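# Close the power enclosure door and lock its latch

## Task

Push the power enclosure's door closed, then rotate its quarter-turn latch until it reaches its end stop. Both must stay that way on their own, with no help from the robot. At the end, anything the robot is touching must not sag more than about a fingernail's width once released. The robot must not fall or finish leaning, and it has to release its grip and back away before finishing.

## Robot and tools

ROBOT. A Rainbow Robotics RB-Y1 in simulation. It has a differential base with two drive wheels and two rear casters. The base is 0.66 m long and 0.58 m wide, and its front edge sits 0.10 m ahead of the drive axle. Above the base is a folding leg (ankle, knee, hip) topped by a chest. The chest carries a pan/tilt head and two 7-joint arms, each ending in a parallel gripper. There are three cameras: head_camera (896x504), left_wrist_camera and right_wrist_camera (both 644x364).

FRAMES. The base frame has its origin on the floor halfway between the drive wheels, with x forward, y to the left and z up. The chest, left_hand and right_hand readouts are given in this frame. A hand point lies midway between that gripper's pads. The fingers extend along the hand's -z axis and close along its x axis. The printed hand position is approximate, and the error grows with reach. Odometry is the base frame as it was at the scene's start. It counts wheel rotation only, so wheel slip shows up as travel. Heading runs from -3.142 to 3.142 and is positive to the left.

execute_actions. Arguments: "actions" is a list holding one action or none (none just returns state and images). "cameras" is optional: any of head_camera, left_wrist_camera, right_wrist_camera, or "all". Null or omitted gives all cameras, and [] gives none. An action may contain:
- "base": exactly one relative move, measured from where the base last reported itself. {"translate_m": d} drives straight d metres (-3 to 3, forward positive); the base cannot strafe. {"rotate_rad": d} spins in place d radians (-3.2 to 3.2, counter-clockwise seen from above is positive).
- "joints": a single dictionary covering all arms, torso and head, keyed by joint name. Every value is an absolute target: radians for joints, metres of pad opening for grippers.
  Torso: torso_squat_rad 0 to 1.2 (higher lowers a level chest); torso_shift_rad -0.3 to 0.6 (positive moves the hips forward); torso_pitch_rad -0.2 to 1.4 (positive leans forward); torso_yaw_rad -1.5 to 1.5 (positive turns left).
  Arms, where left_ and right_ use the same names: shoulder_pitch -2.356 to 2.356 (0 hangs down, negative raises the arm forward). left_shoulder_roll 0 to 3.141 raises the arm outward; right_shoulder_roll -3.141 to 0, where negative raises it outward. shoulder_yaw -2.094 to 2.094. elbow -2.617 to 0.01 (negative bends). forearm_roll -3.141 to 3.141. wrist_pitch -1.57 to 1.919 (negative tips the hand forward). hand_roll -2.705 to 2.705. gripper_m 0 to 0.1. On both arms, positive yaw and roll values turn left or counter-clockwise.
  Head: head_pan_rad -0.523 to 0.523 (positive is left, relative to the chest); head_tilt_rad -0.35 to 1.57 (positive looks down).
  A joint counts as done within ±0.02 rad; grippers within ±0.004 m.
- "speeds": caps speed for this action only. translate_m takes 0.05 to 0.4 m/s, and rotate_rad takes 0.1 to 1.509 rad/s. A base move needing more than 8.667 s is refused.
- "min_time_s": 0.1 to 8. This is the shortest time any arm or head motion in the action may take.
No action runs longer than 15 s. An unknown key or out-of-range value rejects the whole call, and nothing moves. Any joint left out of an action may keep pushing toward its previous target. The torso must also satisfy: squat+shift<=1.52; squat-shift+pitch<=1.57; shift+0.5pitch-0.4squat<=0.7; shift+0.3pitch-0.5squat<=0.39. If these are broken, the commanded torso joints stop partway and report off_target.

OTHER TOOLS. wait(seconds 0 to 10) commands nothing and returns state plus images. zoom_image(camera, region [x0,y0,x1,y1] in pixels from the top-left corner, at most 504x504) enlarges part of that camera's latest image. read_manual returns only licence text. finished_scene(scene) ends the scene for good and reports success.

RESULTS. Each result gives joint_positions, chest and hand poses, base_odometry, Motor temperatures (per arm, in joint_positions order), and a pictures line naming the images in order. base_status and joint_status report how each motion ended:
- done: reached target. For the base this only means the wheels turned enough.
- off_target: stopped short and may still be pushing.
- limit_stop_at_<name>: halted by a built-in limit.
- limit_stop_at_own_body: halted just before an arm touched the robot's own body.
- contact_stop: hit something firm.
- time_out: took too long.
- stopped_with_arm: torso halted because an arm had a contact stop.
- limit_stop_at_motor_heat: cut short by an overheating stop.
- not_followed: an arm's targets were withheld by the collision check. This comes with a "joint command not followed" line and usually a "cause:" hint; those targets may be retried on later actions.
A contact_stop, time_out or stopped_with_arm on one joint freezes its whole group: the torso, the left arm or the right arm. The frozen joints hold where they stopped. on_its_own lists what this call did not command; "held at" there is the held target, not the current position. If a stop in one call's result is reported, later robot calls in the same reply are skipped.

RECOVERY. After a stop, first back the arms away from the contact in a separate action, then the torso. One exception: if both hands hold one object and the torso stops immediately with nothing in the way, resend every arm joint at its current reading, then repeat the torso command.

AVOID.
- The base keeps driving into furniture and can spin its wheels.
- A bent leg can stick out past the base's front edge and may shove the robot backward without showing it in odometry.
- Never let the arms, grippers or fingers collide with or press on each other; the self-check ignores grippers and palms.
- Torque limits: 60.9 N m for the shoulders, 31.3 for the elbow, 21.7 for the forearm and wrist joints. Reaching one halts everything for 10 s.
- Each arm carries at most 3 kg, and weight far ahead of the wheels can tip the robot.
- To grip something, command an opening at least 0.005 m under its width; off_target is then normal.
- Holding loads heats the motors: a warning appears at 65 °C, and at 80 °C the arm brakes lock.
- The robot holds its last command while you deliberate.
- Avoid slamming the door, hard pushes and dropping things. Release the latch and withdraw the arms before finishing.

Each tool is called after ">>>" as name(argument=value, ...), one argument or row to a line, values as JSON.

## Session

>>> execute_actions(
  actions=[],
)

Scene clock: 0.00 s.
Motor temperatures (°C, as the motors report them): left_arm=[27 31 29 30 32 37 32] | right_arm=[29 28 28 32 29 35 39]
base_odometry: x=+0.000 y=+0.000 heading=+0.000 (m, m, rad; odometry frame)
base_status: not commanded
joint_positions: torso_squat_rad=+0.350 torso_shift_rad=+0.001 torso_pitch_rad=+0.001 torso_yaw_rad=+0.000 left_shoulder_pitch_rad=-0.044 left_shoulder_roll_rad=-0.004 left_shoulder_yaw_rad=+0.030 left_elbow_rad=-0.254 left_forearm_roll_rad=-0.011 left_wrist_pitch_rad=-0.001 left_hand_roll_rad=+0.011 left_gripper_m=+0.100 right_shoulder_pitch_rad=-0.016 right_shoulder_roll_rad=-0.018 right_shoulder_yaw_rad=-0.009 right_elbow_rad=-0.238 right_forearm_roll_rad=+0.051 right_wrist_pitch_rad=+0.027 right_hand_roll_rad=+0.014 right_gripper_m=+0.099 head_pan_rad=+0.000 head_tilt_rad=+0.401
joint_status: not commanded
chest: x=-0.2271 y=+0.0002 z=+1.2475 quat_wxyz=(+1.000, +0.000, +0.000, +0.000) (m; base frame)
left_hand: x=-0.0731 y=+0.2190 z=+0.5786 quat_wxyz=(+0.989, -0.001, -0.147, +0.007) (m; base frame)
right_hand: x=-0.1068 y=-0.2339 z=+0.5718 quat_wxyz=(+0.993, -0.013, -0.112, +0.031) (m; base frame)
pictures: head_camera, left_wrist_camera, right_wrist_camera
Images, in order (width x height): head_camera 896x504, left_wrist_camera 644x364, right_wrist_camera 644x364.

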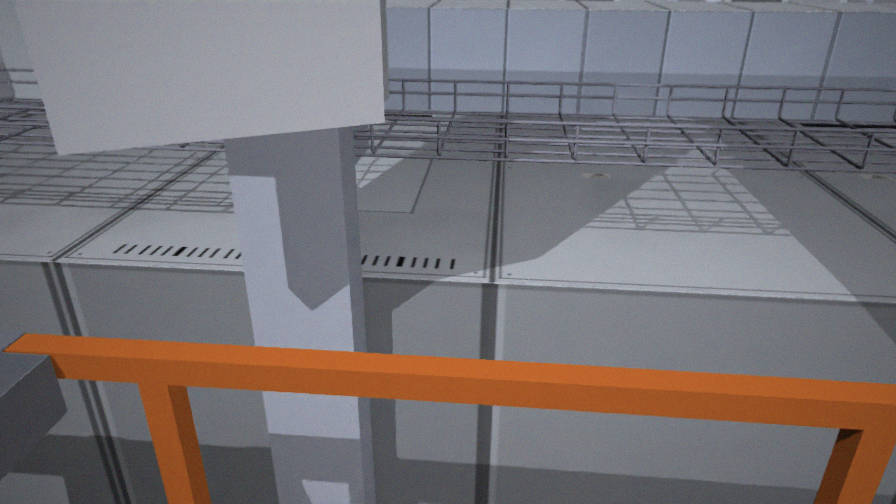

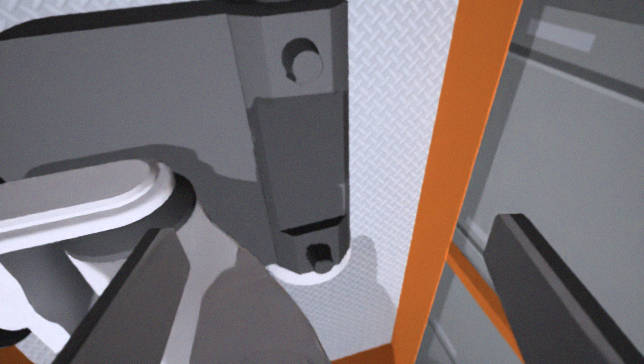

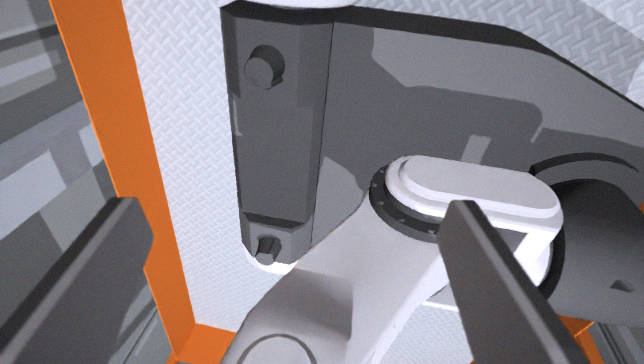

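>>> execute_actions(
  actions=[
    {"joints":{"head_tilt_rad":0.0,"head_pan_rad":0.3}},
  ],
  cameras=["head_camera"],
)

>>> execute_actions(
  actions=[
    {"joints":{"head_tilt_rad":0.85,"head_pan_rad":0.3}},
  ],
  cameras=["head_camera"],
)

Scene clock: 5.43 s.
Motor temperatures (°C, as the motors report them): left_arm=[27 31 29 30 32 37 32] | right_arm=[29 28 28 32 29 35 39]
base_odometry: x=+0.000 y=+0.000 heading=+0.000 (m, m, rad; odometry frame)
base_status: not commanded
joint_positions: torso_squat_rad=+0.350 torso_shift_rad=+0.001 torso_pitch_rad=+0.001 torso_yaw_rad=+0.000 left_shoulder_pitch_rad=-0.044 left_shoulder_roll_rad=-0.004 left_shoulder_yaw_rad=+0.030 left_elbow_rad=-0.254 left_forearm_roll_rad=-0.011 left_wrist_pitch_rad=-0.001 left_hand_roll_rad=+0.011 left_gripper_m=+0.100 right_shoulder_pitch_rad=-0.016 right_shoulder_roll_rad=-0.018 right_shoulder_yaw_rad=-0.009 right_elbow_rad=-0.238 right_forearm_roll_rad=+0.051 right_wrist_pitch_rad=+0.027 right_hand_roll_rad=+0.014 right_gripper_m=+0.099 head_pan_rad=+0.300 head_tilt_rad=+0.000
joint_status: all done
chest: x=-0.2271 y=+0.0002 z=+1.2475 quat_wxyz=(+1.000, +0.000, +0.000, +0.000) (m; base frame)
left_hand: x=-0.0731 y=+0.2190 z=+0.5786 quat_wxyz=(+0.989, -0.001, -0.147, +0.007) (m; base frame)
right_hand: x=-0.1068 y=-0.2339 z=+0.5718 quat_wxyz=(+0.993, -0.013, -0.112, +0.031) (m; base frame)
pictures: head_camera
camera_calibration (this result's frames):
head_camera: T_world_to_cam=[[0.334248, -0.942282, 0.0195874, 0.0395489], [-0.0189215, -0.0274874, -0.999443, 1.50635], [0.942295, 0.333691, -0.027017, 0.185745], [0, 0, 0, 1]] pos_world=[-0.159744, 0.0166904, 1.50976]
Images, in order (width x height): head_camera 896x504.

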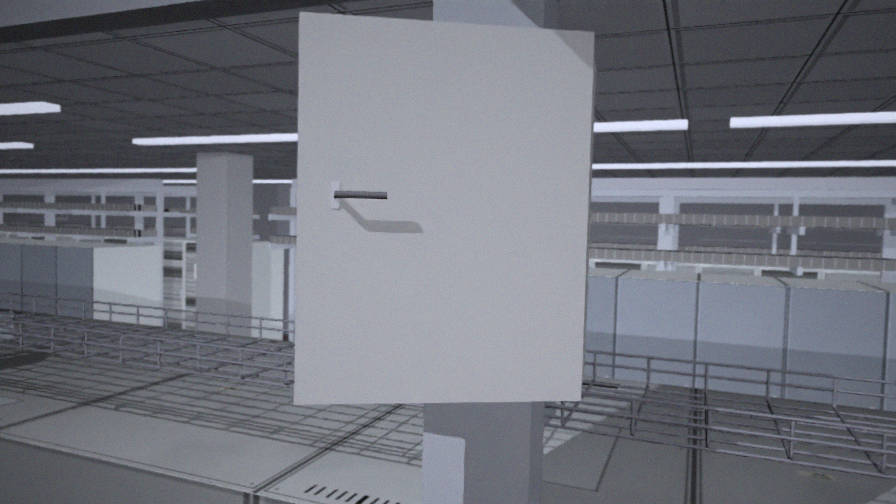

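Scene clock: 6.67 s.
Motor temperatures (°C, as the motors report them): left_arm=[27 31 29 30 32 37 32] | right_arm=[29 28 28 32 29 35 39]
base_odometry: x=+0.000 y=+0.000 heading=+0.000 (m, m, rad; odometry frame)
base_status: not commanded
joint_positions: torso_squat_rad=+0.350 torso_shift_rad=+0.001 torso_pitch_rad=+0.001 torso_yaw_rad=+0.000 left_shoulder_pitch_rad=-0.044 left_shoulder_roll_rad=-0.004 left_shoulder_yaw_rad=+0.030 left_elbow_rad=-0.254 left_forearm_roll_rad=-0.011 left_wrist_pitch_rad=-0.001 left_hand_roll_rad=+0.011 left_gripper_m=+0.100 right_shoulder_pitch_rad=-0.016 right_shoulder_roll_rad=-0.018 right_shoulder_yaw_rad=-0.009 right_elbow_rad=-0.238 right_forearm_roll_rad=+0.051 right_wrist_pitch_rad=+0.027 right_hand_roll_rad=+0.014 right_gripper_m=+0.099 head_pan_rad=+0.300 head_tilt_rad=+0.850
joint_status: all done
chest: x=-0.2271 y=+0.0002 z=+1.2475 quat_wxyz=(+1.000, +0.000, +0.000, +0.000) (m; base frame)
left_hand: x=-0.0731 y=+0.2190 z=+0.5786 quat_wxyz=(+0.989, -0.001, -0.147, +0.007) (m; base frame)
right_hand: x=-0.1068 y=-0.2339 z=+0.5718 quat_wxyz=(+0.993, -0.013, -0.112, +0.031) (m; base frame)
pictures: head_camera
camera_calibration (this result's frames):
head_camera: T_world_to_cam=[[0.335141, -0.941992, -0.0182061, 0.094442], [-0.727768, -0.246555, -0.639972, 0.840682], [0.59836, 0.227731, -0.768182, 1.18815], [0, 0, 0, 1]] pos_world=[-0.130773, 0.0256596, 1.45245]
Images, in order (width x height): head_camera 896x504.

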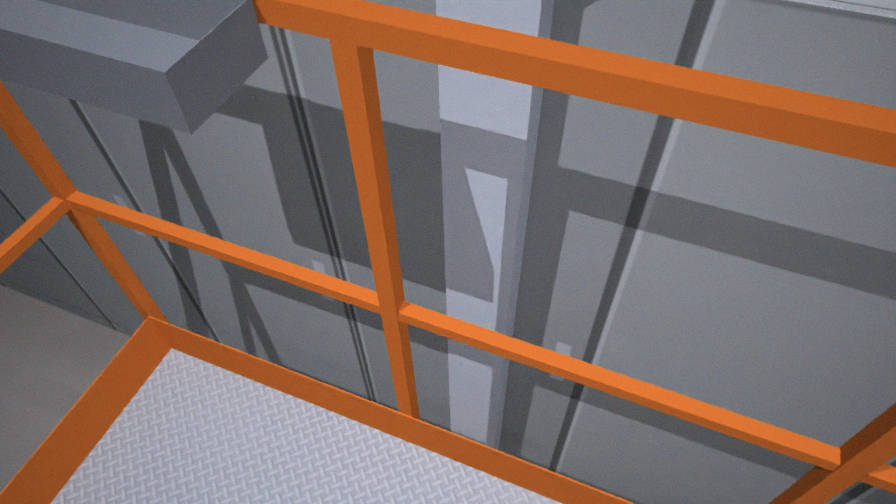

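>>> execute_actions(
  actions=[
    {"base":{"translate_m":0.2},"joints":{"head_tilt_rad":0.0,"head_pan_rad":0.3,"left_elbow_rad":-2.4,"left_shoulder_pitch_rad":0.3,"left_shoulder_roll_rad":0.1,"left_gripper_m":0.0}},
  ],
  cameras=["head_camera","left_wrist_camera"],
)

Scene clock: 15.77 s.
Motor temperatures (°C, as the motors report them): left_arm=[27 31 29 30 32 37 32] | right_arm=[29 28 28 32 29 35 39]
base_odometry: x=+0.200 y=+0.000 heading=+0.000 (m, m, rad; odometry frame)
base_status: done
joint_positions: torso_squat_rad=+0.350 torso_shift_rad=+0.001 torso_pitch_rad=+0.001 torso_yaw_rad=+0.000 left_shoulder_pitch_rad=+0.198 left_shoulder_roll_rad=+0.067 left_shoulder_yaw_rad=+0.028 left_elbow_rad=-1.740 left_forearm_roll_rad=-0.011 left_wrist_pitch_rad=+0.002 left_hand_roll_rad=+0.011 left_gripper_m=+0.000 right_shoulder_pitch_rad=-0.016 right_shoulder_roll_rad=-0.018 right_shoulder_yaw_rad=-0.009 right_elbow_rad=-0.238 right_forearm_roll_rad=+0.051 right_wrist_pitch_rad=+0.027 right_hand_roll_rad=+0.014 right_gripper_m=+0.099 head_pan_rad=+0.300 head_tilt_rad=+0.000
joint_status: left_shoulder_pitch_rad contact_stop_at_left_elbow_rad (moved +0.242 of +0.344); left_shoulder_roll_rad contact_stop_at_left_elbow_rad (moved +0.071 of +0.104); left_elbow_rad contact_stop (moved -1.486 of -2.146); the others done
on_its_own: left_shoulder_pitch_rad is held at +0.198, not at your +0.300, since a contact_stop; left_shoulder_roll_rad is held at +0.068, not at your +0.100, since a contact_stop; left_elbow_rad is held at -1.741, not at your -2.400, since a contact_stop
chest: x=-0.2271 y=+0.0002 z=+1.2475 quat_wxyz=(+1.000, +0.000, +0.000, +0.000) (m; base frame)
left_hand: x=+0.2352 y=+0.2827 z=+1.0127 quat_wxyz=(+0.713, +0.056, -0.699, +0.002) (m; base frame)
right_hand: x=-0.1069 y=-0.2340 z=+0.5718 quat_wxyz=(+0.993, -0.013, -0.112, +0.031) (m; base frame)
pictures: head_camera, left_wrist_camera
camera_calibration (this result's frames):
head_camera: T_world_to_cam=[[0.334158, -0.942312, 0.0196384, 0.039484], [-0.0189829, -0.0275606, -0.99944, 1.50634], [0.942326, 0.333598, -0.0270974, 0.185799], [0, 0, 0, 1]] pos_world=[-0.159683, 0.0167395, 1.50975]
left_wrist_camera: T_world_to_cam=[[0.0222618, -0.144241, 0.989292, -0.96418], [-0.542148, -0.833147, -0.109275, 0.512418], [0.839988, -0.53391, -0.0967476, 0.135768], [0, 0, 0, 1]] pos_world=[0.185227, 0.360332, 1.02299]
Images, in order (width x height): head_camera 896x504, left_wrist_camera 644x364.

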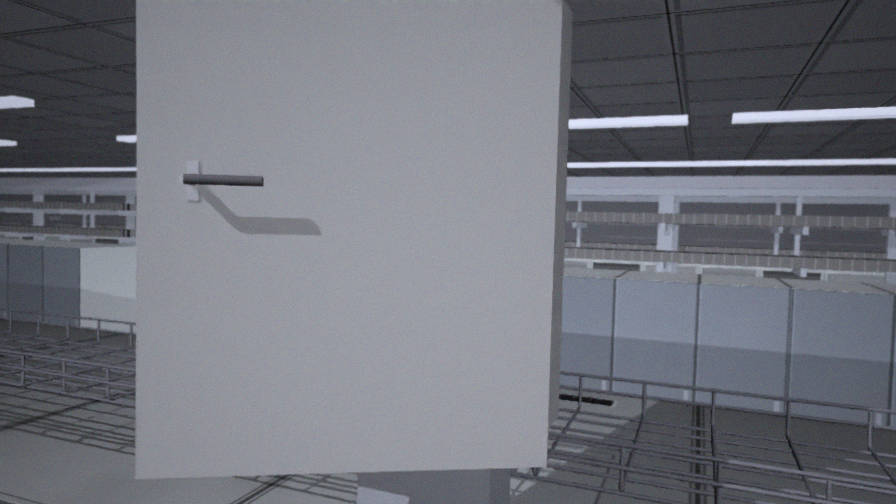

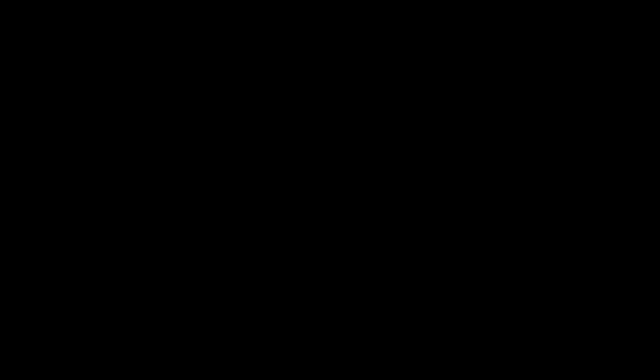

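>>> execute_actions(
  actions=[
    {"base":{"translate_m":-0.24},"joints":{"left_elbow_rad":-1.65}},
  ],
  cameras=[],
)

>>> execute_actions(
  actions=[
    {"joints":{"left_elbow_rad":-2.4,"left_wrist_pitch_rad":1.0,"torso_squat_rad":0,"left_shoulder_roll_rad":0.3}},
  ],
  cameras=[],
)

>>> execute_actions(
  actions=[
    {"joints":{"left_shoulder_pitch_rad":-1.103,"left_shoulder_roll_rad":0.583,"left_shoulder_yaw_rad":0.475,"left_elbow_rad":-1.684,"left_forearm_roll_rad":0.411,"left_wrist_pitch_rad":1.364,"left_hand_roll_rad":-0.09,"left_gripper_m":0.07,"head_pan_rad":0.45}},
  ],
)

Scene clock: 42.27 s.
Motor temperatures (°C, as the motors report them): left_arm=[27 31 29 31 32 37 32] | right_arm=[29 28 28 32 29 35 39]
base_odometry: x=-0.040 y=+0.000 heading=-0.002 (m, m, rad; odometry frame)
base_status: done
joint_positions: torso_squat_rad=+0.350 torso_shift_rad=+0.001 torso_pitch_rad=+0.000 torso_yaw_rad=+0.000 left_shoulder_pitch_rad=+0.198 left_shoulder_roll_rad=+0.068 left_shoulder_yaw_rad=+0.028 left_elbow_rad=-1.650 left_forearm_roll_rad=-0.011 left_wrist_pitch_rad=+0.002 left_hand_roll_rad=+0.011 left_gripper_m=+0.000 right_shoulder_pitch_rad=-0.016 right_shoulder_roll_rad=-0.018 right_shoulder_yaw_rad=-0.009 right_elbow_rad=-0.238 right_forearm_roll_rad=+0.051 right_wrist_pitch_rad=+0.027 right_hand_roll_rad=+0.014 right_gripper_m=+0.099 head_pan_rad=+0.300 head_tilt_rad=+0.000
joint_status: all done
on_its_own: left_shoulder_pitch_rad is held at +0.198, not at your +0.300, since a contact_stop; left_shoulder_roll_rad is held at +0.068, not at your +0.100, since a contact_stop
chest: x=-0.2272 y=+0.0002 z=+1.2475 quat_wxyz=(+1.000, +0.000, +0.000, +0.000) (m; base frame)
left_hand: x=+0.2294 y=+0.2857 z=+0.9691 quat_wxyz=(+0.744, +0.056, -0.666, +0.004) (m; base frame)
right_hand: x=-0.1069 y=-0.2340 z=+0.5718 quat_wxyz=(+0.993, -0.013, -0.112, +0.031) (m; base frame)
pictures: none
No camera images: the call's "cameras" was empty. Leave "cameras" out to get every camera's image.

Scene clock: 44.20 s.
Motor temperatures (°C, as the motors report them): left_arm=[27 31 29 31 32 37 32] | right_arm=[29 28 28 32 29 35 39]
base_odometry: x=-0.040 y=+0.000 heading=-0.002 (m, m, rad; odometry frame)
base_status: not commanded
joint_positions: torso_squat_rad=+0.000 torso_shift_rad=+0.001 torso_pitch_rad=+0.001 torso_yaw_rad=+0.000 left_shoulder_pitch_rad=+0.198 left_shoulder_roll_rad=+0.300 left_shoulder_yaw_rad=+0.028 left_elbow_rad=-2.400 left_forearm_roll_rad=-0.011 left_wrist_pitch_rad=+1.000 left_hand_roll_rad=+0.011 left_gripper_m=+0.000 right_shoulder_pitch_rad=-0.016 right_shoulder_roll_rad=-0.018 right_shoulder_yaw_rad=-0.009 right_elbow_rad=-0.238 right_forearm_roll_rad=+0.051 right_wrist_pitch_rad=+0.027 right_hand_roll_rad=+0.014 right_gripper_m=+0.099 head_pan_rad=+0.300 head_tilt_rad=+0.000
joint_status: all done
on_its_own: left_shoulder_pitch_rad is held at +0.198, not at your +0.300, since a contact_stop
chest: x=-0.2270 y=+0.0002 z=+1.2899 quat_wxyz=(+1.000, +0.000, +0.000, +0.000) (m; base frame)
left_hand: x=+0.1889 y=+0.3073 z=+1.1520 quat_wxyz=(+0.813, +0.138, -0.561, -0.067) (m; base frame)
right_hand: x=-0.1069 y=-0.2340 z=+0.6141 quat_wxyz=(+0.993, -0.013, -0.112, +0.031) (m; base frame)
pictures: none
No camera images: the call's "cameras" was empty. Leave "cameras" out to get every camera's image.

Scene clock: 46.53 s.
Motor temperatures (°C, as the motors report them): left_arm=[27 31 29 31 32 37 32] | right_arm=[29 28 28 32 29 35 39]
base_odometry: x=-0.040 y=+0.000 heading=-0.002 (m, m, rad; odometry frame)
base_status: not commanded
joint_positions: torso_squat_rad=+0.000 torso_shift_rad=+0.001 torso_pitch_rad=+0.001 torso_yaw_rad=+0.000 left_shoulder_pitch_rad=-1.103 left_shoulder_roll_rad=+0.583 left_shoulder_yaw_rad=+0.475 left_elbow_rad=-1.684 left_forearm_roll_rad=+0.411 left_wrist_pitch_rad=+1.364 left_hand_roll_rad=-0.090 left_gripper_m=+0.070 right_shoulder_pitch_rad=-0.016 right_shoulder_roll_rad=-0.018 right_shoulder_yaw_rad=-0.009 right_elbow_rad=-0.238 right_forearm_roll_rad=+0.051 right_wrist_pitch_rad=+0.027 right_hand_roll_rad=+0.014 right_gripper_m=+0.099 head_pan_rad=+0.450 head_tilt_rad=+0.000
joint_status: all done
chest: x=-0.2270 y=+0.0002 z=+1.2899 quat_wxyz=(+1.000, +0.000, +0.000, +0.000) (m; base frame)
left_hand: x=+0.3337 y=+0.3595 z=+1.5492 quat_wxyz=(+0.708, +0.000, -0.706, -0.001) (m; base frame)
right_hand: x=-0.1068 y=-0.2339 z=+0.6141 quat_wxyz=(+0.993, -0.013, -0.112, +0.031) (m; base frame)
pictures: head_camera, left_wrist_camera, right_wrist_camera
camera_calibration (this result's frames):
head_camera: T_world_to_cam=[[0.47128, -0.881768, 0.0194981, 0.0669186], [-0.0146796, -0.029946, -0.999444, 1.54959], [0.881861, 0.470732, -0.0270569, 0.174414], [0, 0, 0, 1]] pos_world=[-0.162599, 0.0233087, 1.55214]
left_wrist_camera: T_world_to_cam=[[-0.00492169, -0.0682999, 0.997653, -1.51726], [-0.608604, -0.791411, -0.0571828, 0.614899], [0.793459, -0.607457, -0.0376725, 0.0963884], [0, 0, 0, 1]] pos_world=[0.290282, 0.441561, 1.55249]
right_wrist_camera: T_world_to_cam=[[-0.975842, -0.108374, -0.189704, -0.0228414], [-0.201551, 0.781669, 0.590229, -0.169354], [0.0843202, 0.614205, -0.784629, 0.718325], [0, 0, 0, 1]] pos_world=[-0.116992, -0.311295, 0.659243]
Images, in order (width x height): head_camera 896x504, left_wrist_camera 644x364, right_wrist_camera 644x364.

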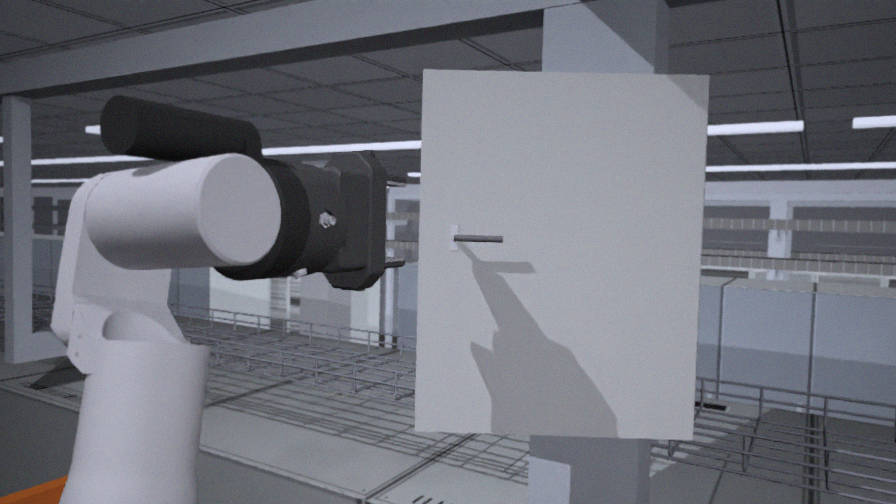

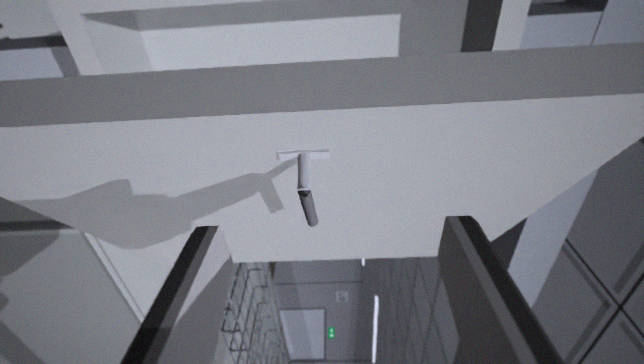

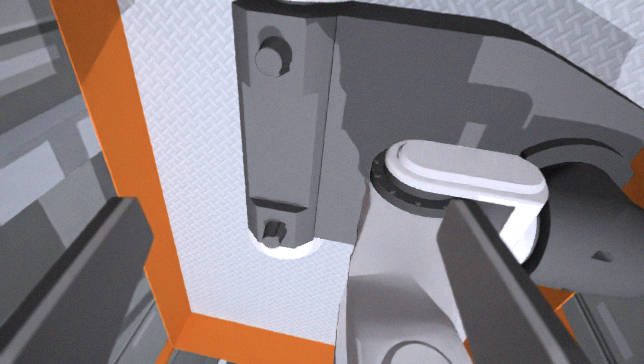

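>>> execute_actions(
  actions=[
    {"base":{"translate_m":0.12},"speeds":{"translate_m":0.07},"joints":{"torso_yaw_rad":-0.04,"torso_squat_rad":0.17,"left_gripper_m":0.08}},
  ],
  cameras=["head_camera","left_wrist_camera"],
)

Scene clock: 53.40 s.
Motor temperatures (°C, as the motors report them): left_arm=[27 31 29 31 32 37 32] | right_arm=[29 28 28 32 29 35 39]
base_odometry: x=+0.080 y=+0.000 heading=-0.003 (m, m, rad; odometry frame)
base_status: done
joint_positions: torso_squat_rad=+0.170 torso_shift_rad=+0.001 torso_pitch_rad=+0.001 torso_yaw_rad=-0.040 left_shoulder_pitch_rad=-1.103 left_shoulder_roll_rad=+0.583 left_shoulder_yaw_rad=+0.475 left_elbow_rad=-1.684 left_forearm_roll_rad=+0.411 left_wrist_pitch_rad=+1.364 left_hand_roll_rad=-0.090 left_gripper_m=+0.080 right_shoulder_pitch_rad=-0.016 right_shoulder_roll_rad=-0.018 right_shoulder_yaw_rad=-0.009 right_elbow_rad=-0.238 right_forearm_roll_rad=+0.051 right_wrist_pitch_rad=+0.027 right_hand_roll_rad=+0.014 right_gripper_m=+0.099 head_pan_rad=+0.450 head_tilt_rad=+0.000
joint_status: all done
chest: x=-0.2270 y=+0.0002 z=+1.2798 quat_wxyz=(+1.000, +0.000, +0.000, -0.020) (m; base frame)
left_hand: x=+0.3474 y=+0.3372 z=+1.5391 quat_wxyz=(+0.708, -0.014, -0.706, -0.014) (m; base frame)
right_hand: x=-0.1161 y=-0.2385 z=+0.6041 quat_wxyz=(+0.994, -0.015, -0.112, +0.011) (m; base frame)
pictures: head_camera, left_wrist_camera
camera_calibration (this result's frames):
head_camera: T_world_to_cam=[[0.436106, -0.899683, 0.0195641, 0.0590585], [-0.0157786, -0.0293819, -0.999444, 1.53926], [0.899757, 0.435555, -0.0270094, 0.178158], [0, 0, 0, 1]] pos_world=[-0.161767, 0.0207625, 1.54206]
left_wrist_camera: T_world_to_cam=[[-0.00767078, -0.0679513, 0.997659, -1.50786], [-0.639344, -0.766795, -0.0571427, 0.607292], [0.768883, -0.638286, -0.0375623, 0.090308], [0, 0, 0, 1]] pos_world=[0.307266, 0.420849, 1.54243]
Images, in order (width x height): head_camera 896x504, left_wrist_camera 644x364.

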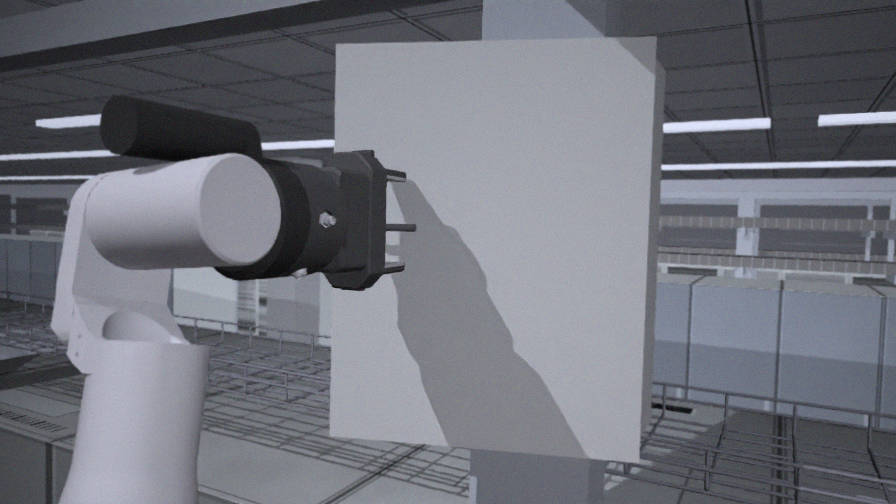

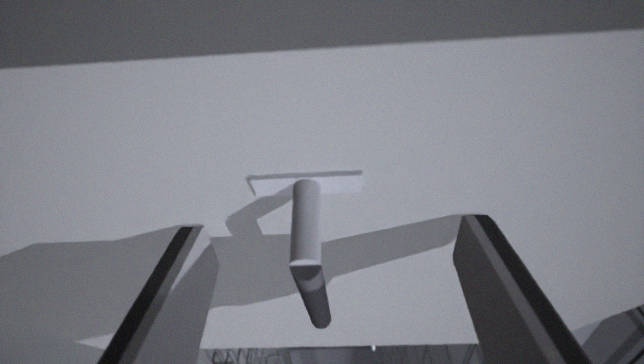

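>>> execute_actions(
  actions=[
    {"base":{"translate_m":0.07},"speeds":{"translate_m":0.05},"joints":{"torso_yaw_rad":-0.005}},
  ],
  cameras=["head_camera","left_wrist_camera"],
)

Scene clock: 59.40 s.
Motor temperatures (°C, as the motors report them): left_arm=[27 31 29 31 32 37 32] | right_arm=[29 28 28 32 29 35 39]
base_odometry: x=+0.150 y=+0.000 heading=-0.004 (m, m, rad; odometry frame)
base_status: done
joint_positions: torso_squat_rad=+0.170 torso_shift_rad=+0.001 torso_pitch_rad=+0.001 torso_yaw_rad=-0.005 left_shoulder_pitch_rad=-1.103 left_shoulder_roll_rad=+0.583 left_shoulder_yaw_rad=+0.475 left_elbow_rad=-1.684 left_forearm_roll_rad=+0.411 left_wrist_pitch_rad=+1.364 left_hand_roll_rad=-0.090 left_gripper_m=+0.080 right_shoulder_pitch_rad=-0.016 right_shoulder_roll_rad=-0.018 right_shoulder_yaw_rad=-0.009 right_elbow_rad=-0.238 right_forearm_roll_rad=+0.051 right_wrist_pitch_rad=+0.027 right_hand_roll_rad=+0.014 right_gripper_m=+0.099 head_pan_rad=+0.450 head_tilt_rad=+0.000
joint_status: all done
chest: x=-0.2270 y=+0.0002 z=+1.2798 quat_wxyz=(+1.000, +0.000, +0.000, -0.003) (m; base frame)
left_hand: x=+0.3353 y=+0.3570 z=+1.5391 quat_wxyz=(+0.708, -0.002, -0.706, -0.002) (m; base frame)
right_hand: x=-0.1078 y=-0.2345 z=+0.6041 quat_wxyz=(+0.993, -0.014, -0.112, +0.028) (m; base frame)
pictures: head_camera, left_wrist_camera
camera_calibration (this result's frames):
head_camera: T_world_to_cam=[[0.467231, -0.883919, 0.0195486, 0.0661493], [-0.0147578, -0.0299044, -0.999444, 1.53949], [0.884012, 0.466683, -0.0270169, 0.174587], [0, 0, 0, 1]] pos_world=[-0.162525, 0.0230312, 1.54206]
left_wrist_camera: T_world_to_cam=[[-0.00531577, -0.0681097, 0.997664, -1.50736], [-0.612228, -0.788617, -0.0571003, 0.613401], [0.790663, -0.611101, -0.0375066, 0.0951948], [0, 0, 0, 1]] pos_world=[0.292262, 0.439246, 1.54243]
Images, in order (width x height): head_camera 896x504, left_wrist_camera 644x364.

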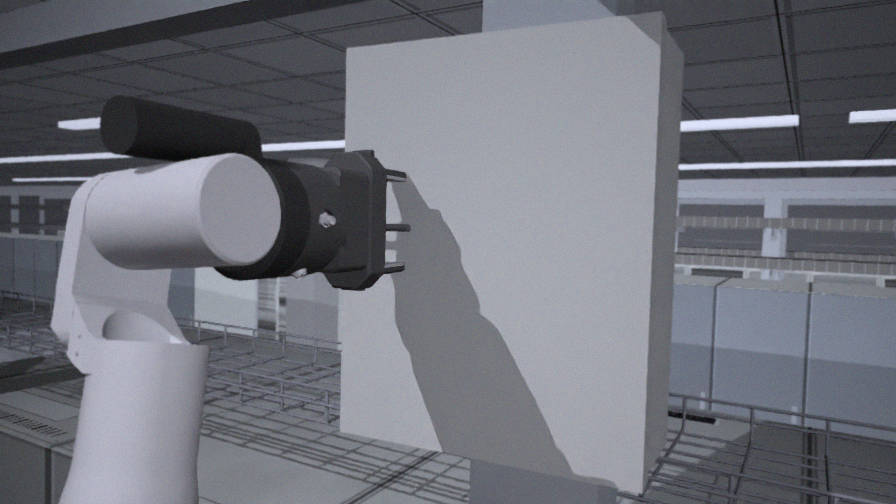

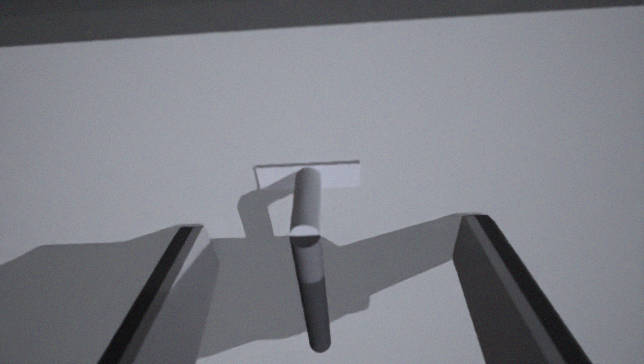

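>>> execute_actions(
  actions=[
    {"base":{"translate_m":0.03},"speeds":{"translate_m":0.05},"joints":{"torso_yaw_rad":0.02,"torso_squat_rad":0.21}},
  ],
  cameras=["head_camera","left_wrist_camera"],
)

Scene clock: 63.87 s.
Motor temperatures (°C, as the motors report them): left_arm=[27 31 29 31 32 37 32] | right_arm=[29 28 28 32 29 35 39]
base_odometry: x=+0.180 y=-0.001 heading=-0.004 (m, m, rad; odometry frame)
base_status: done
joint_positions: torso_squat_rad=+0.210 torso_shift_rad=+0.001 torso_pitch_rad=+0.000 torso_yaw_rad=+0.020 left_shoulder_pitch_rad=-1.103 left_shoulder_roll_rad=+0.583 left_shoulder_yaw_rad=+0.475 left_elbow_rad=-1.684 left_forearm_roll_rad=+0.411 left_wrist_pitch_rad=+1.364 left_hand_roll_rad=-0.090 left_gripper_m=+0.080 right_shoulder_pitch_rad=-0.016 right_shoulder_roll_rad=-0.018 right_shoulder_yaw_rad=-0.009 right_elbow_rad=-0.238 right_forearm_roll_rad=+0.051 right_wrist_pitch_rad=+0.027 right_hand_roll_rad=+0.014 right_gripper_m=+0.099 head_pan_rad=+0.450 head_tilt_rad=+0.000
joint_status: all done
chest: x=-0.2272 y=+0.0002 z=+1.2746 quat_wxyz=(+1.000, +0.000, +0.000, +0.010) (m; base frame)
left_hand: x=+0.3258 y=+0.3711 z=+1.5343 quat_wxyz=(+0.707, +0.007, -0.707, +0.007) (m; base frame)
right_hand: x=-0.1018 y=-0.2314 z=+0.5988 quat_wxyz=(+0.993, -0.012, -0.112, +0.041) (m; base frame)
pictures: head_camera, left_wrist_camera
camera_calibration (this result's frames):
head_camera: T_world_to_cam=[[0.489226, -0.871935, 0.0196599, 0.0711549], [-0.0137629, -0.0302571, -0.999447, 1.53444], [0.872048, 0.488685, -0.026803, 0.171545], [0, 0, 0, 1]] pos_world=[-0.163288, 0.0246385, 1.53679]
left_wrist_camera: T_world_to_cam=[[-0.00454125, -0.0683455, 0.997651, -1.50174], [-0.592043, -0.803834, -0.0577627, 0.618507], [0.805894, -0.590915, -0.0368131, 0.0975866], [0, 0, 0, 1]] pos_world=[0.280719, 0.452205, 1.53754]
Images, in order (width x height): head_camera 896x504, left_wrist_camera 644x364.

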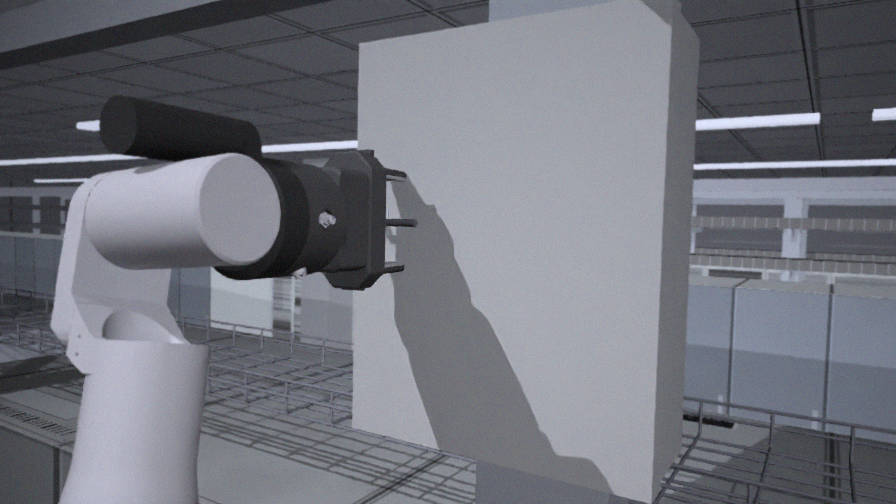

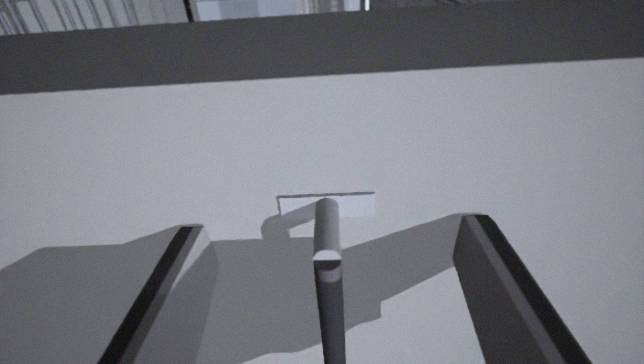

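>>> execute_actions(
  actions=[
    {"base":{"translate_m":0.015},"speeds":{"translate_m":0.05}},
  ],
  cameras=["head_camera","left_wrist_camera"],
)

Scene clock: 68.10 s.
Motor temperatures (°C, as the motors report them): left_arm=[28 31 29 31 32 38 32] | right_arm=[29 28 28 32 29 35 39]
base_odometry: x=+0.194 y=-0.001 heading=-0.003 (m, m, rad; odometry frame)
base_status: done
joint_positions: torso_squat_rad=+0.211 torso_shift_rad=-0.002 torso_pitch_rad=-0.005 torso_yaw_rad=+0.021 left_shoulder_pitch_rad=-1.102 left_shoulder_roll_rad=+0.584 left_shoulder_yaw_rad=+0.476 left_elbow_rad=-1.688 left_forearm_roll_rad=+0.412 left_wrist_pitch_rad=+1.368 left_hand_roll_rad=-0.090 left_gripper_m=+0.082 right_shoulder_pitch_rad=-0.016 right_shoulder_roll_rad=-0.018 right_shoulder_yaw_rad=-0.009 right_elbow_rad=-0.238 right_forearm_roll_rad=+0.051 right_wrist_pitch_rad=+0.027 right_hand_roll_rad=+0.014 right_gripper_m=+0.099 head_pan_rad=+0.450 head_tilt_rad=+0.000
joint_status: not commanded
chest: x=-0.2312 y=+0.0001 z=+1.2744 quat_wxyz=(+1.000, +0.000, -0.003, +0.011) (m; base frame)
left_hand: x=+0.3188 y=+0.3719 z=+1.5373 quat_wxyz=(+0.706, +0.008, -0.708, +0.007) (m; base frame)
right_hand: x=-0.1017 y=-0.2313 z=+0.5994 quat_wxyz=(+0.992, -0.012, -0.115, +0.041) (m; base frame)
pictures: head_camera, left_wrist_camera
camera_calibration (this result's frames):
head_camera: T_world_to_cam=[[0.490264, -0.871287, 0.0223679, 0.0698021], [-0.00798252, -0.0301515, -0.999513, 1.53567], [0.871537, 0.489847, -0.0217373, 0.168528], [0, 0, 0, 1]] pos_world=[-0.168842, 0.0245672, 1.53702]
left_wrist_camera: T_world_to_cam=[[-0.00904994, -0.0694374, 0.997545, -1.50271], [-0.590655, -0.804587, -0.0613645, 0.620514], [0.806873, -0.589761, -0.0337321, 0.0983371], [0, 0, 0, 1]] pos_world=[0.273565, 0.452909, 1.54042]
Images, in order (width x height): head_camera 896x504, left_wrist_camera 644x364.

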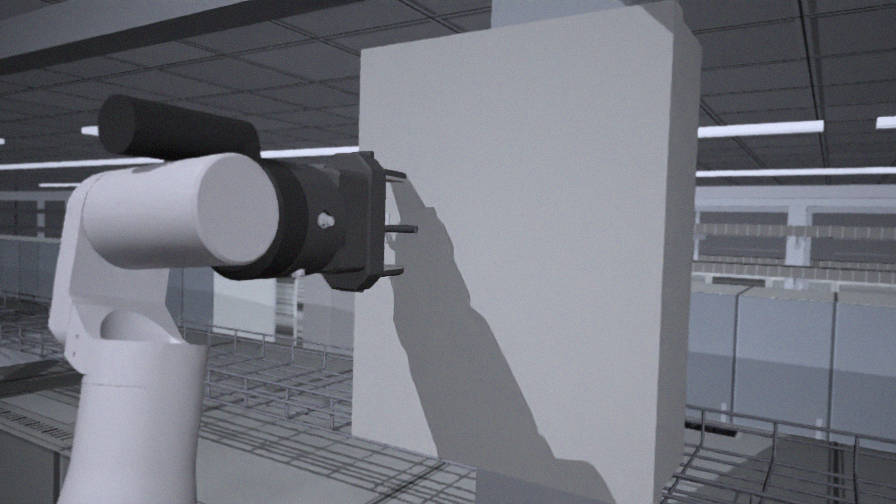

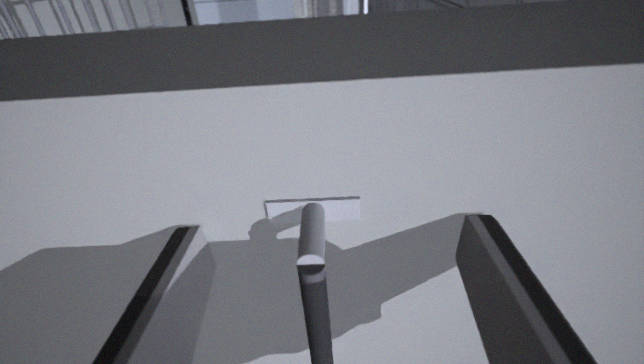

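>>> execute_actions(
  actions=[
    {"base":{"translate_m":-0.006},"joints":{"left_gripper_m":0.02}},
  ],
  cameras=["left_wrist_camera"],
)

>>> execute_actions(
  actions=[
    {"joints":{"left_hand_roll_rad":-1.75},"min_time_s":2.5},
  ],
  cameras=["head_camera","left_wrist_camera"],
)

Scene clock: 72.43 s.
Motor temperatures (°C, as the motors report them): left_arm=[28 31 29 31 33 43 32] | right_arm=[29 28 28 32 29 35 39]
base_odometry: x=+0.188 y=-0.001 heading=-0.004 (m, m, rad; odometry frame)
base_status: done
joint_positions: torso_squat_rad=+0.210 torso_shift_rad=-0.001 torso_pitch_rad=-0.003 torso_yaw_rad=+0.021 left_shoulder_pitch_rad=-1.101 left_shoulder_roll_rad=+0.584 left_shoulder_yaw_rad=+0.476 left_elbow_rad=-1.686 left_forearm_roll_rad=+0.411 left_wrist_pitch_rad=+1.366 left_hand_roll_rad=-0.090 left_gripper_m=+0.024 right_shoulder_pitch_rad=-0.016 right_shoulder_roll_rad=-0.018 right_shoulder_yaw_rad=-0.009 right_elbow_rad=-0.238 right_forearm_roll_rad=+0.051 right_wrist_pitch_rad=+0.027 right_hand_roll_rad=+0.014 right_gripper_m=+0.099 head_pan_rad=+0.450 head_tilt_rad=+0.000
joint_status: left_gripper_m off_target (ended at +0.024, target +0.020)
chest: x=-0.2293 y=+0.0003 z=+1.2745 quat_wxyz=(+1.000, +0.000, -0.001, +0.010) (m; base frame)
left_hand: x=+0.3222 y=+0.3728 z=+1.5349 quat_wxyz=(+0.707, +0.008, -0.707, +0.008) (m; base frame)
right_hand: x=-0.1018 y=-0.2314 z=+0.5992 quat_wxyz=(+0.993, -0.012, -0.114, +0.041) (m; base frame)
pictures: left_wrist_camera
camera_calibration (this result's frames):
left_wrist_camera: T_world_to_cam=[[-0.00519458, -0.0680355, 0.997669, -1.5022], [-0.589855, -0.805424, -0.0579966, 0.617972], [0.807492, -0.588782, -0.0359472, 0.0989294], [0, 0, 0, 1]] pos_world=[0.276826, 0.453774, 1.5381]
Images, in order (width x height): left_wrist_camera 644x364.

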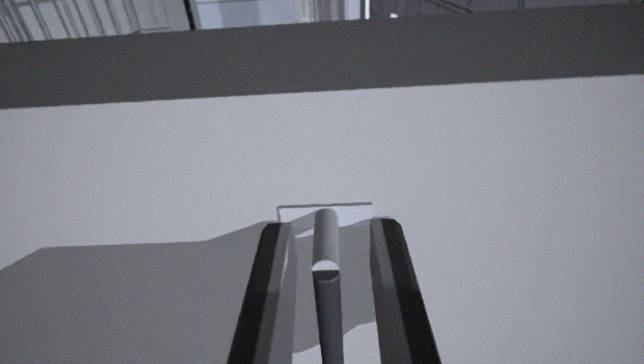

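Scene clock: 75.23 s.
Motor temperatures (°C, as the motors report them): left_arm=[28 31 29 31 33 43 32] | right_arm=[29 28 28 32 29 35 39]
base_odometry: x=+0.188 y=-0.001 heading=-0.004 (m, m, rad; odometry frame)
base_status: not commanded
joint_positions: torso_squat_rad=+0.210 torso_shift_rad=-0.001 torso_pitch_rad=-0.003 torso_yaw_rad=+0.021 left_shoulder_pitch_rad=-1.103 left_shoulder_roll_rad=+0.585 left_shoulder_yaw_rad=+0.477 left_elbow_rad=-1.687 left_forearm_roll_rad=+0.411 left_wrist_pitch_rad=+1.365 left_hand_roll_rad=-1.749 left_gripper_m=+0.029 right_shoulder_pitch_rad=-0.016 right_shoulder_roll_rad=-0.018 right_shoulder_yaw_rad=-0.009 right_elbow_rad=-0.238 right_forearm_roll_rad=+0.051 right_wrist_pitch_rad=+0.027 right_hand_roll_rad=+0.014 right_gripper_m=+0.099 head_pan_rad=+0.450 head_tilt_rad=+0.000
joint_status: all done
chest: x=-0.2294 y=+0.0004 z=+1.2745 quat_wxyz=(+1.000, +0.000, -0.001, +0.010) (m; base frame)
left_hand: x=+0.3214 y=+0.3729 z=+1.5370 quat_wxyz=(+0.482, +0.528, -0.473, -0.515) (m; base frame)
right_hand: x=-0.1018 y=-0.2313 z=+0.5993 quat_wxyz=(+0.993, -0.012, -0.114, +0.041) (m; base frame)
pictures: head_camera, left_wrist_camera
camera_calibration (this result's frames):
head_camera: T_world_to_cam=[[0.489924, -0.871498, 0.021588, 0.0701407], [-0.0105585, -0.0306937, -0.999473, 1.53511], [0.871701, 0.489438, -0.0242393, 0.170039], [0, 0, 0, 1]] pos_world=[-0.166378, 0.0250221, 1.5369]
left_wrist_camera: T_world_to_cam=[[0.0157767, -0.987701, -0.155557, 0.604404], [-0.606056, 0.114294, -0.787168, 1.40072], [0.795266, 0.106695, -0.596798, 0.706332], [0, 0, 0, 1]] pos_world=[0.277656, 0.361514, 1.61816]
Images, in order (width x height): head_camera 896x504, left_wrist_camera 644x364.

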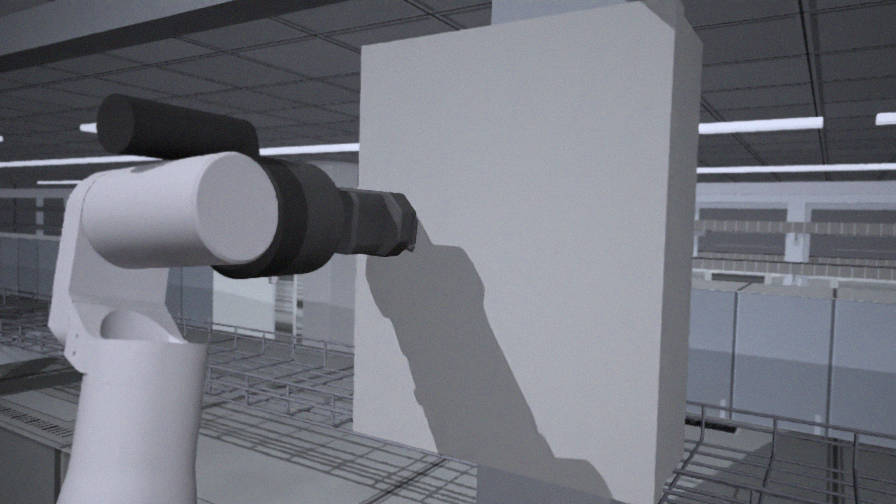

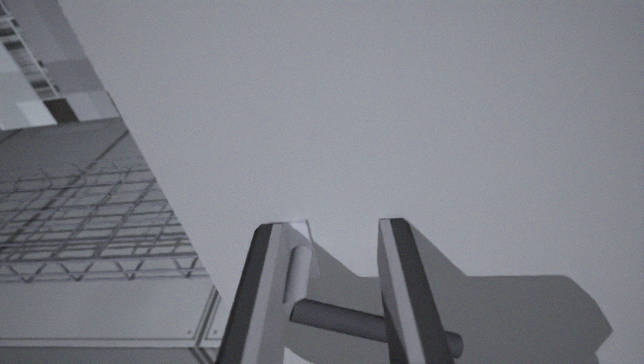

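>>> execute_actions(
  actions=[
    {"base":{"translate_m":-0.05},"joints":{"left_gripper_m":0.06}},
  ],
  cameras=["left_wrist_camera"],
)

>>> execute_actions(
  actions=[
    {"joints":{"left_hand_roll_rad":-0.09}},
  ],
  cameras=["head_camera","left_wrist_camera"],
)

Scene clock: 80.60 s.
Motor temperatures (°C, as the motors report them): left_arm=[28 31 29 31 33 42 32] | right_arm=[29 28 28 32 29 35 39]
base_odometry: x=+0.138 y=+0.000 heading=-0.005 (m, m, rad; odometry frame)
base_status: done
joint_positions: torso_squat_rad=+0.210 torso_shift_rad=+0.001 torso_pitch_rad=+0.000 torso_yaw_rad=+0.020 left_shoulder_pitch_rad=-1.103 left_shoulder_roll_rad=+0.583 left_shoulder_yaw_rad=+0.475 left_elbow_rad=-1.684 left_forearm_roll_rad=+0.411 left_wrist_pitch_rad=+1.364 left_hand_roll_rad=-1.750 left_gripper_m=+0.060 right_shoulder_pitch_rad=-0.016 right_shoulder_roll_rad=-0.018 right_shoulder_yaw_rad=-0.009 right_elbow_rad=-0.238 right_forearm_roll_rad=+0.051 right_wrist_pitch_rad=+0.027 right_hand_roll_rad=+0.014 right_gripper_m=+0.099 head_pan_rad=+0.450 head_tilt_rad=+0.000
joint_status: all done
chest: x=-0.2271 y=+0.0003 z=+1.2745 quat_wxyz=(+1.000, +0.000, +0.000, +0.010) (m; base frame)
left_hand: x=+0.3260 y=+0.3712 z=+1.5340 quat_wxyz=(+0.483, +0.526, -0.472, -0.517) (m; base frame)
right_hand: x=-0.1020 y=-0.2314 z=+0.5988 quat_wxyz=(+0.993, -0.012, -0.112, +0.041) (m; base frame)
pictures: left_wrist_camera
camera_calibration (this result's frames):
left_wrist_camera: T_world_to_cam=[[0.0122093, -0.987604, -0.156493, 0.60478], [-0.610912, 0.116531, -0.783075, 1.39584], [0.791604, 0.105164, -0.601916, 0.710632], [0, 0, 0, 1]] pos_world=[0.282812, 0.359891, 1.61543]
Images, in order (width x height): left_wrist_camera 644x364.

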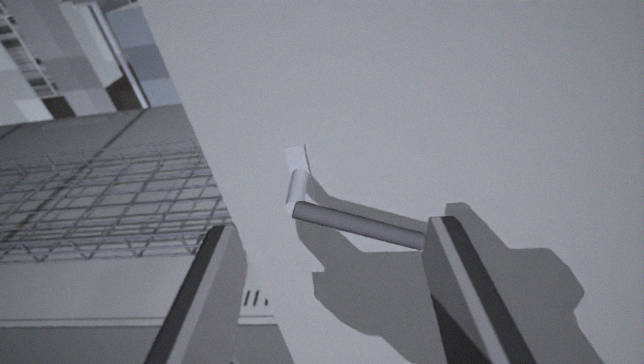

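Scene clock: 82.30 s.
Motor temperatures (°C, as the motors report them): left_arm=[28 31 29 31 33 42 32] | right_arm=[29 28 28 32 29 35 39]
base_odometry: x=+0.138 y=+0.000 heading=-0.005 (m, m, rad; odometry frame)
base_status: not commanded
joint_positions: torso_squat_rad=+0.210 torso_shift_rad=+0.001 torso_pitch_rad=+0.000 torso_yaw_rad=+0.020 left_shoulder_pitch_rad=-1.103 left_shoulder_roll_rad=+0.583 left_shoulder_yaw_rad=+0.475 left_elbow_rad=-1.684 left_forearm_roll_rad=+0.411 left_wrist_pitch_rad=+1.364 left_hand_roll_rad=-0.090 left_gripper_m=+0.060 right_shoulder_pitch_rad=-0.016 right_shoulder_roll_rad=-0.018 right_shoulder_yaw_rad=-0.009 right_elbow_rad=-0.238 right_forearm_roll_rad=+0.051 right_wrist_pitch_rad=+0.027 right_hand_roll_rad=+0.014 right_gripper_m=+0.099 head_pan_rad=+0.450 head_tilt_rad=+0.000
joint_status: all done
chest: x=-0.2271 y=+0.0003 z=+1.2745 quat_wxyz=(+1.000, +0.000, +0.000, +0.010) (m; base frame)
left_hand: x=+0.3260 y=+0.3712 z=+1.5340 quat_wxyz=(+0.708, +0.007, -0.707, +0.007) (m; base frame)
right_hand: x=-0.1020 y=-0.2314 z=+0.5988 quat_wxyz=(+0.993, -0.012, -0.112, +0.041) (m; base frame)
pictures: head_camera, left_wrist_camera
camera_calibration (this result's frames):
head_camera: T_world_to_cam=[[0.489271, -0.871909, 0.0197157, 0.071133], [-0.0138955, -0.0303969, -0.999441, 1.5344], [0.872021, 0.488724, -0.026988, 0.171685], [0, 0, 0, 1]] pos_world=[-0.163195, 0.0247559, 1.53677]
left_wrist_camera: T_world_to_cam=[[-0.00401504, -0.0681848, 0.997665, -1.50171], [-0.592082, -0.803836, -0.0573206, 0.618048], [0.805868, -0.59093, -0.0371436, 0.0980227], [0, 0, 0, 1]] pos_world=[0.280913, 0.45234, 1.53727]
Images, in order (width x height): head_camera 896x504, left_wrist_camera 644x364.

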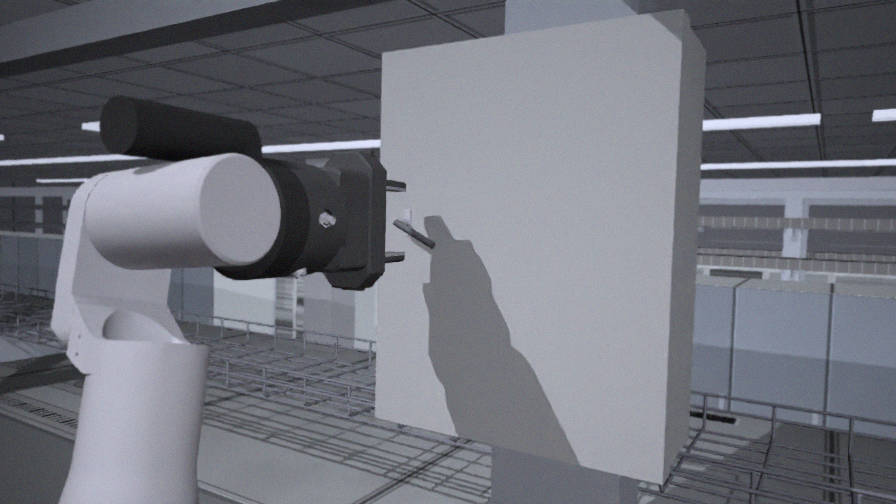

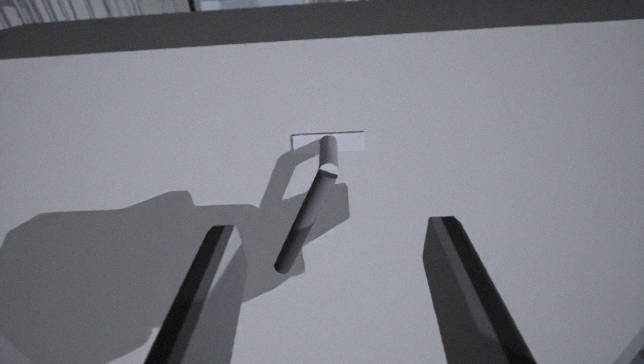

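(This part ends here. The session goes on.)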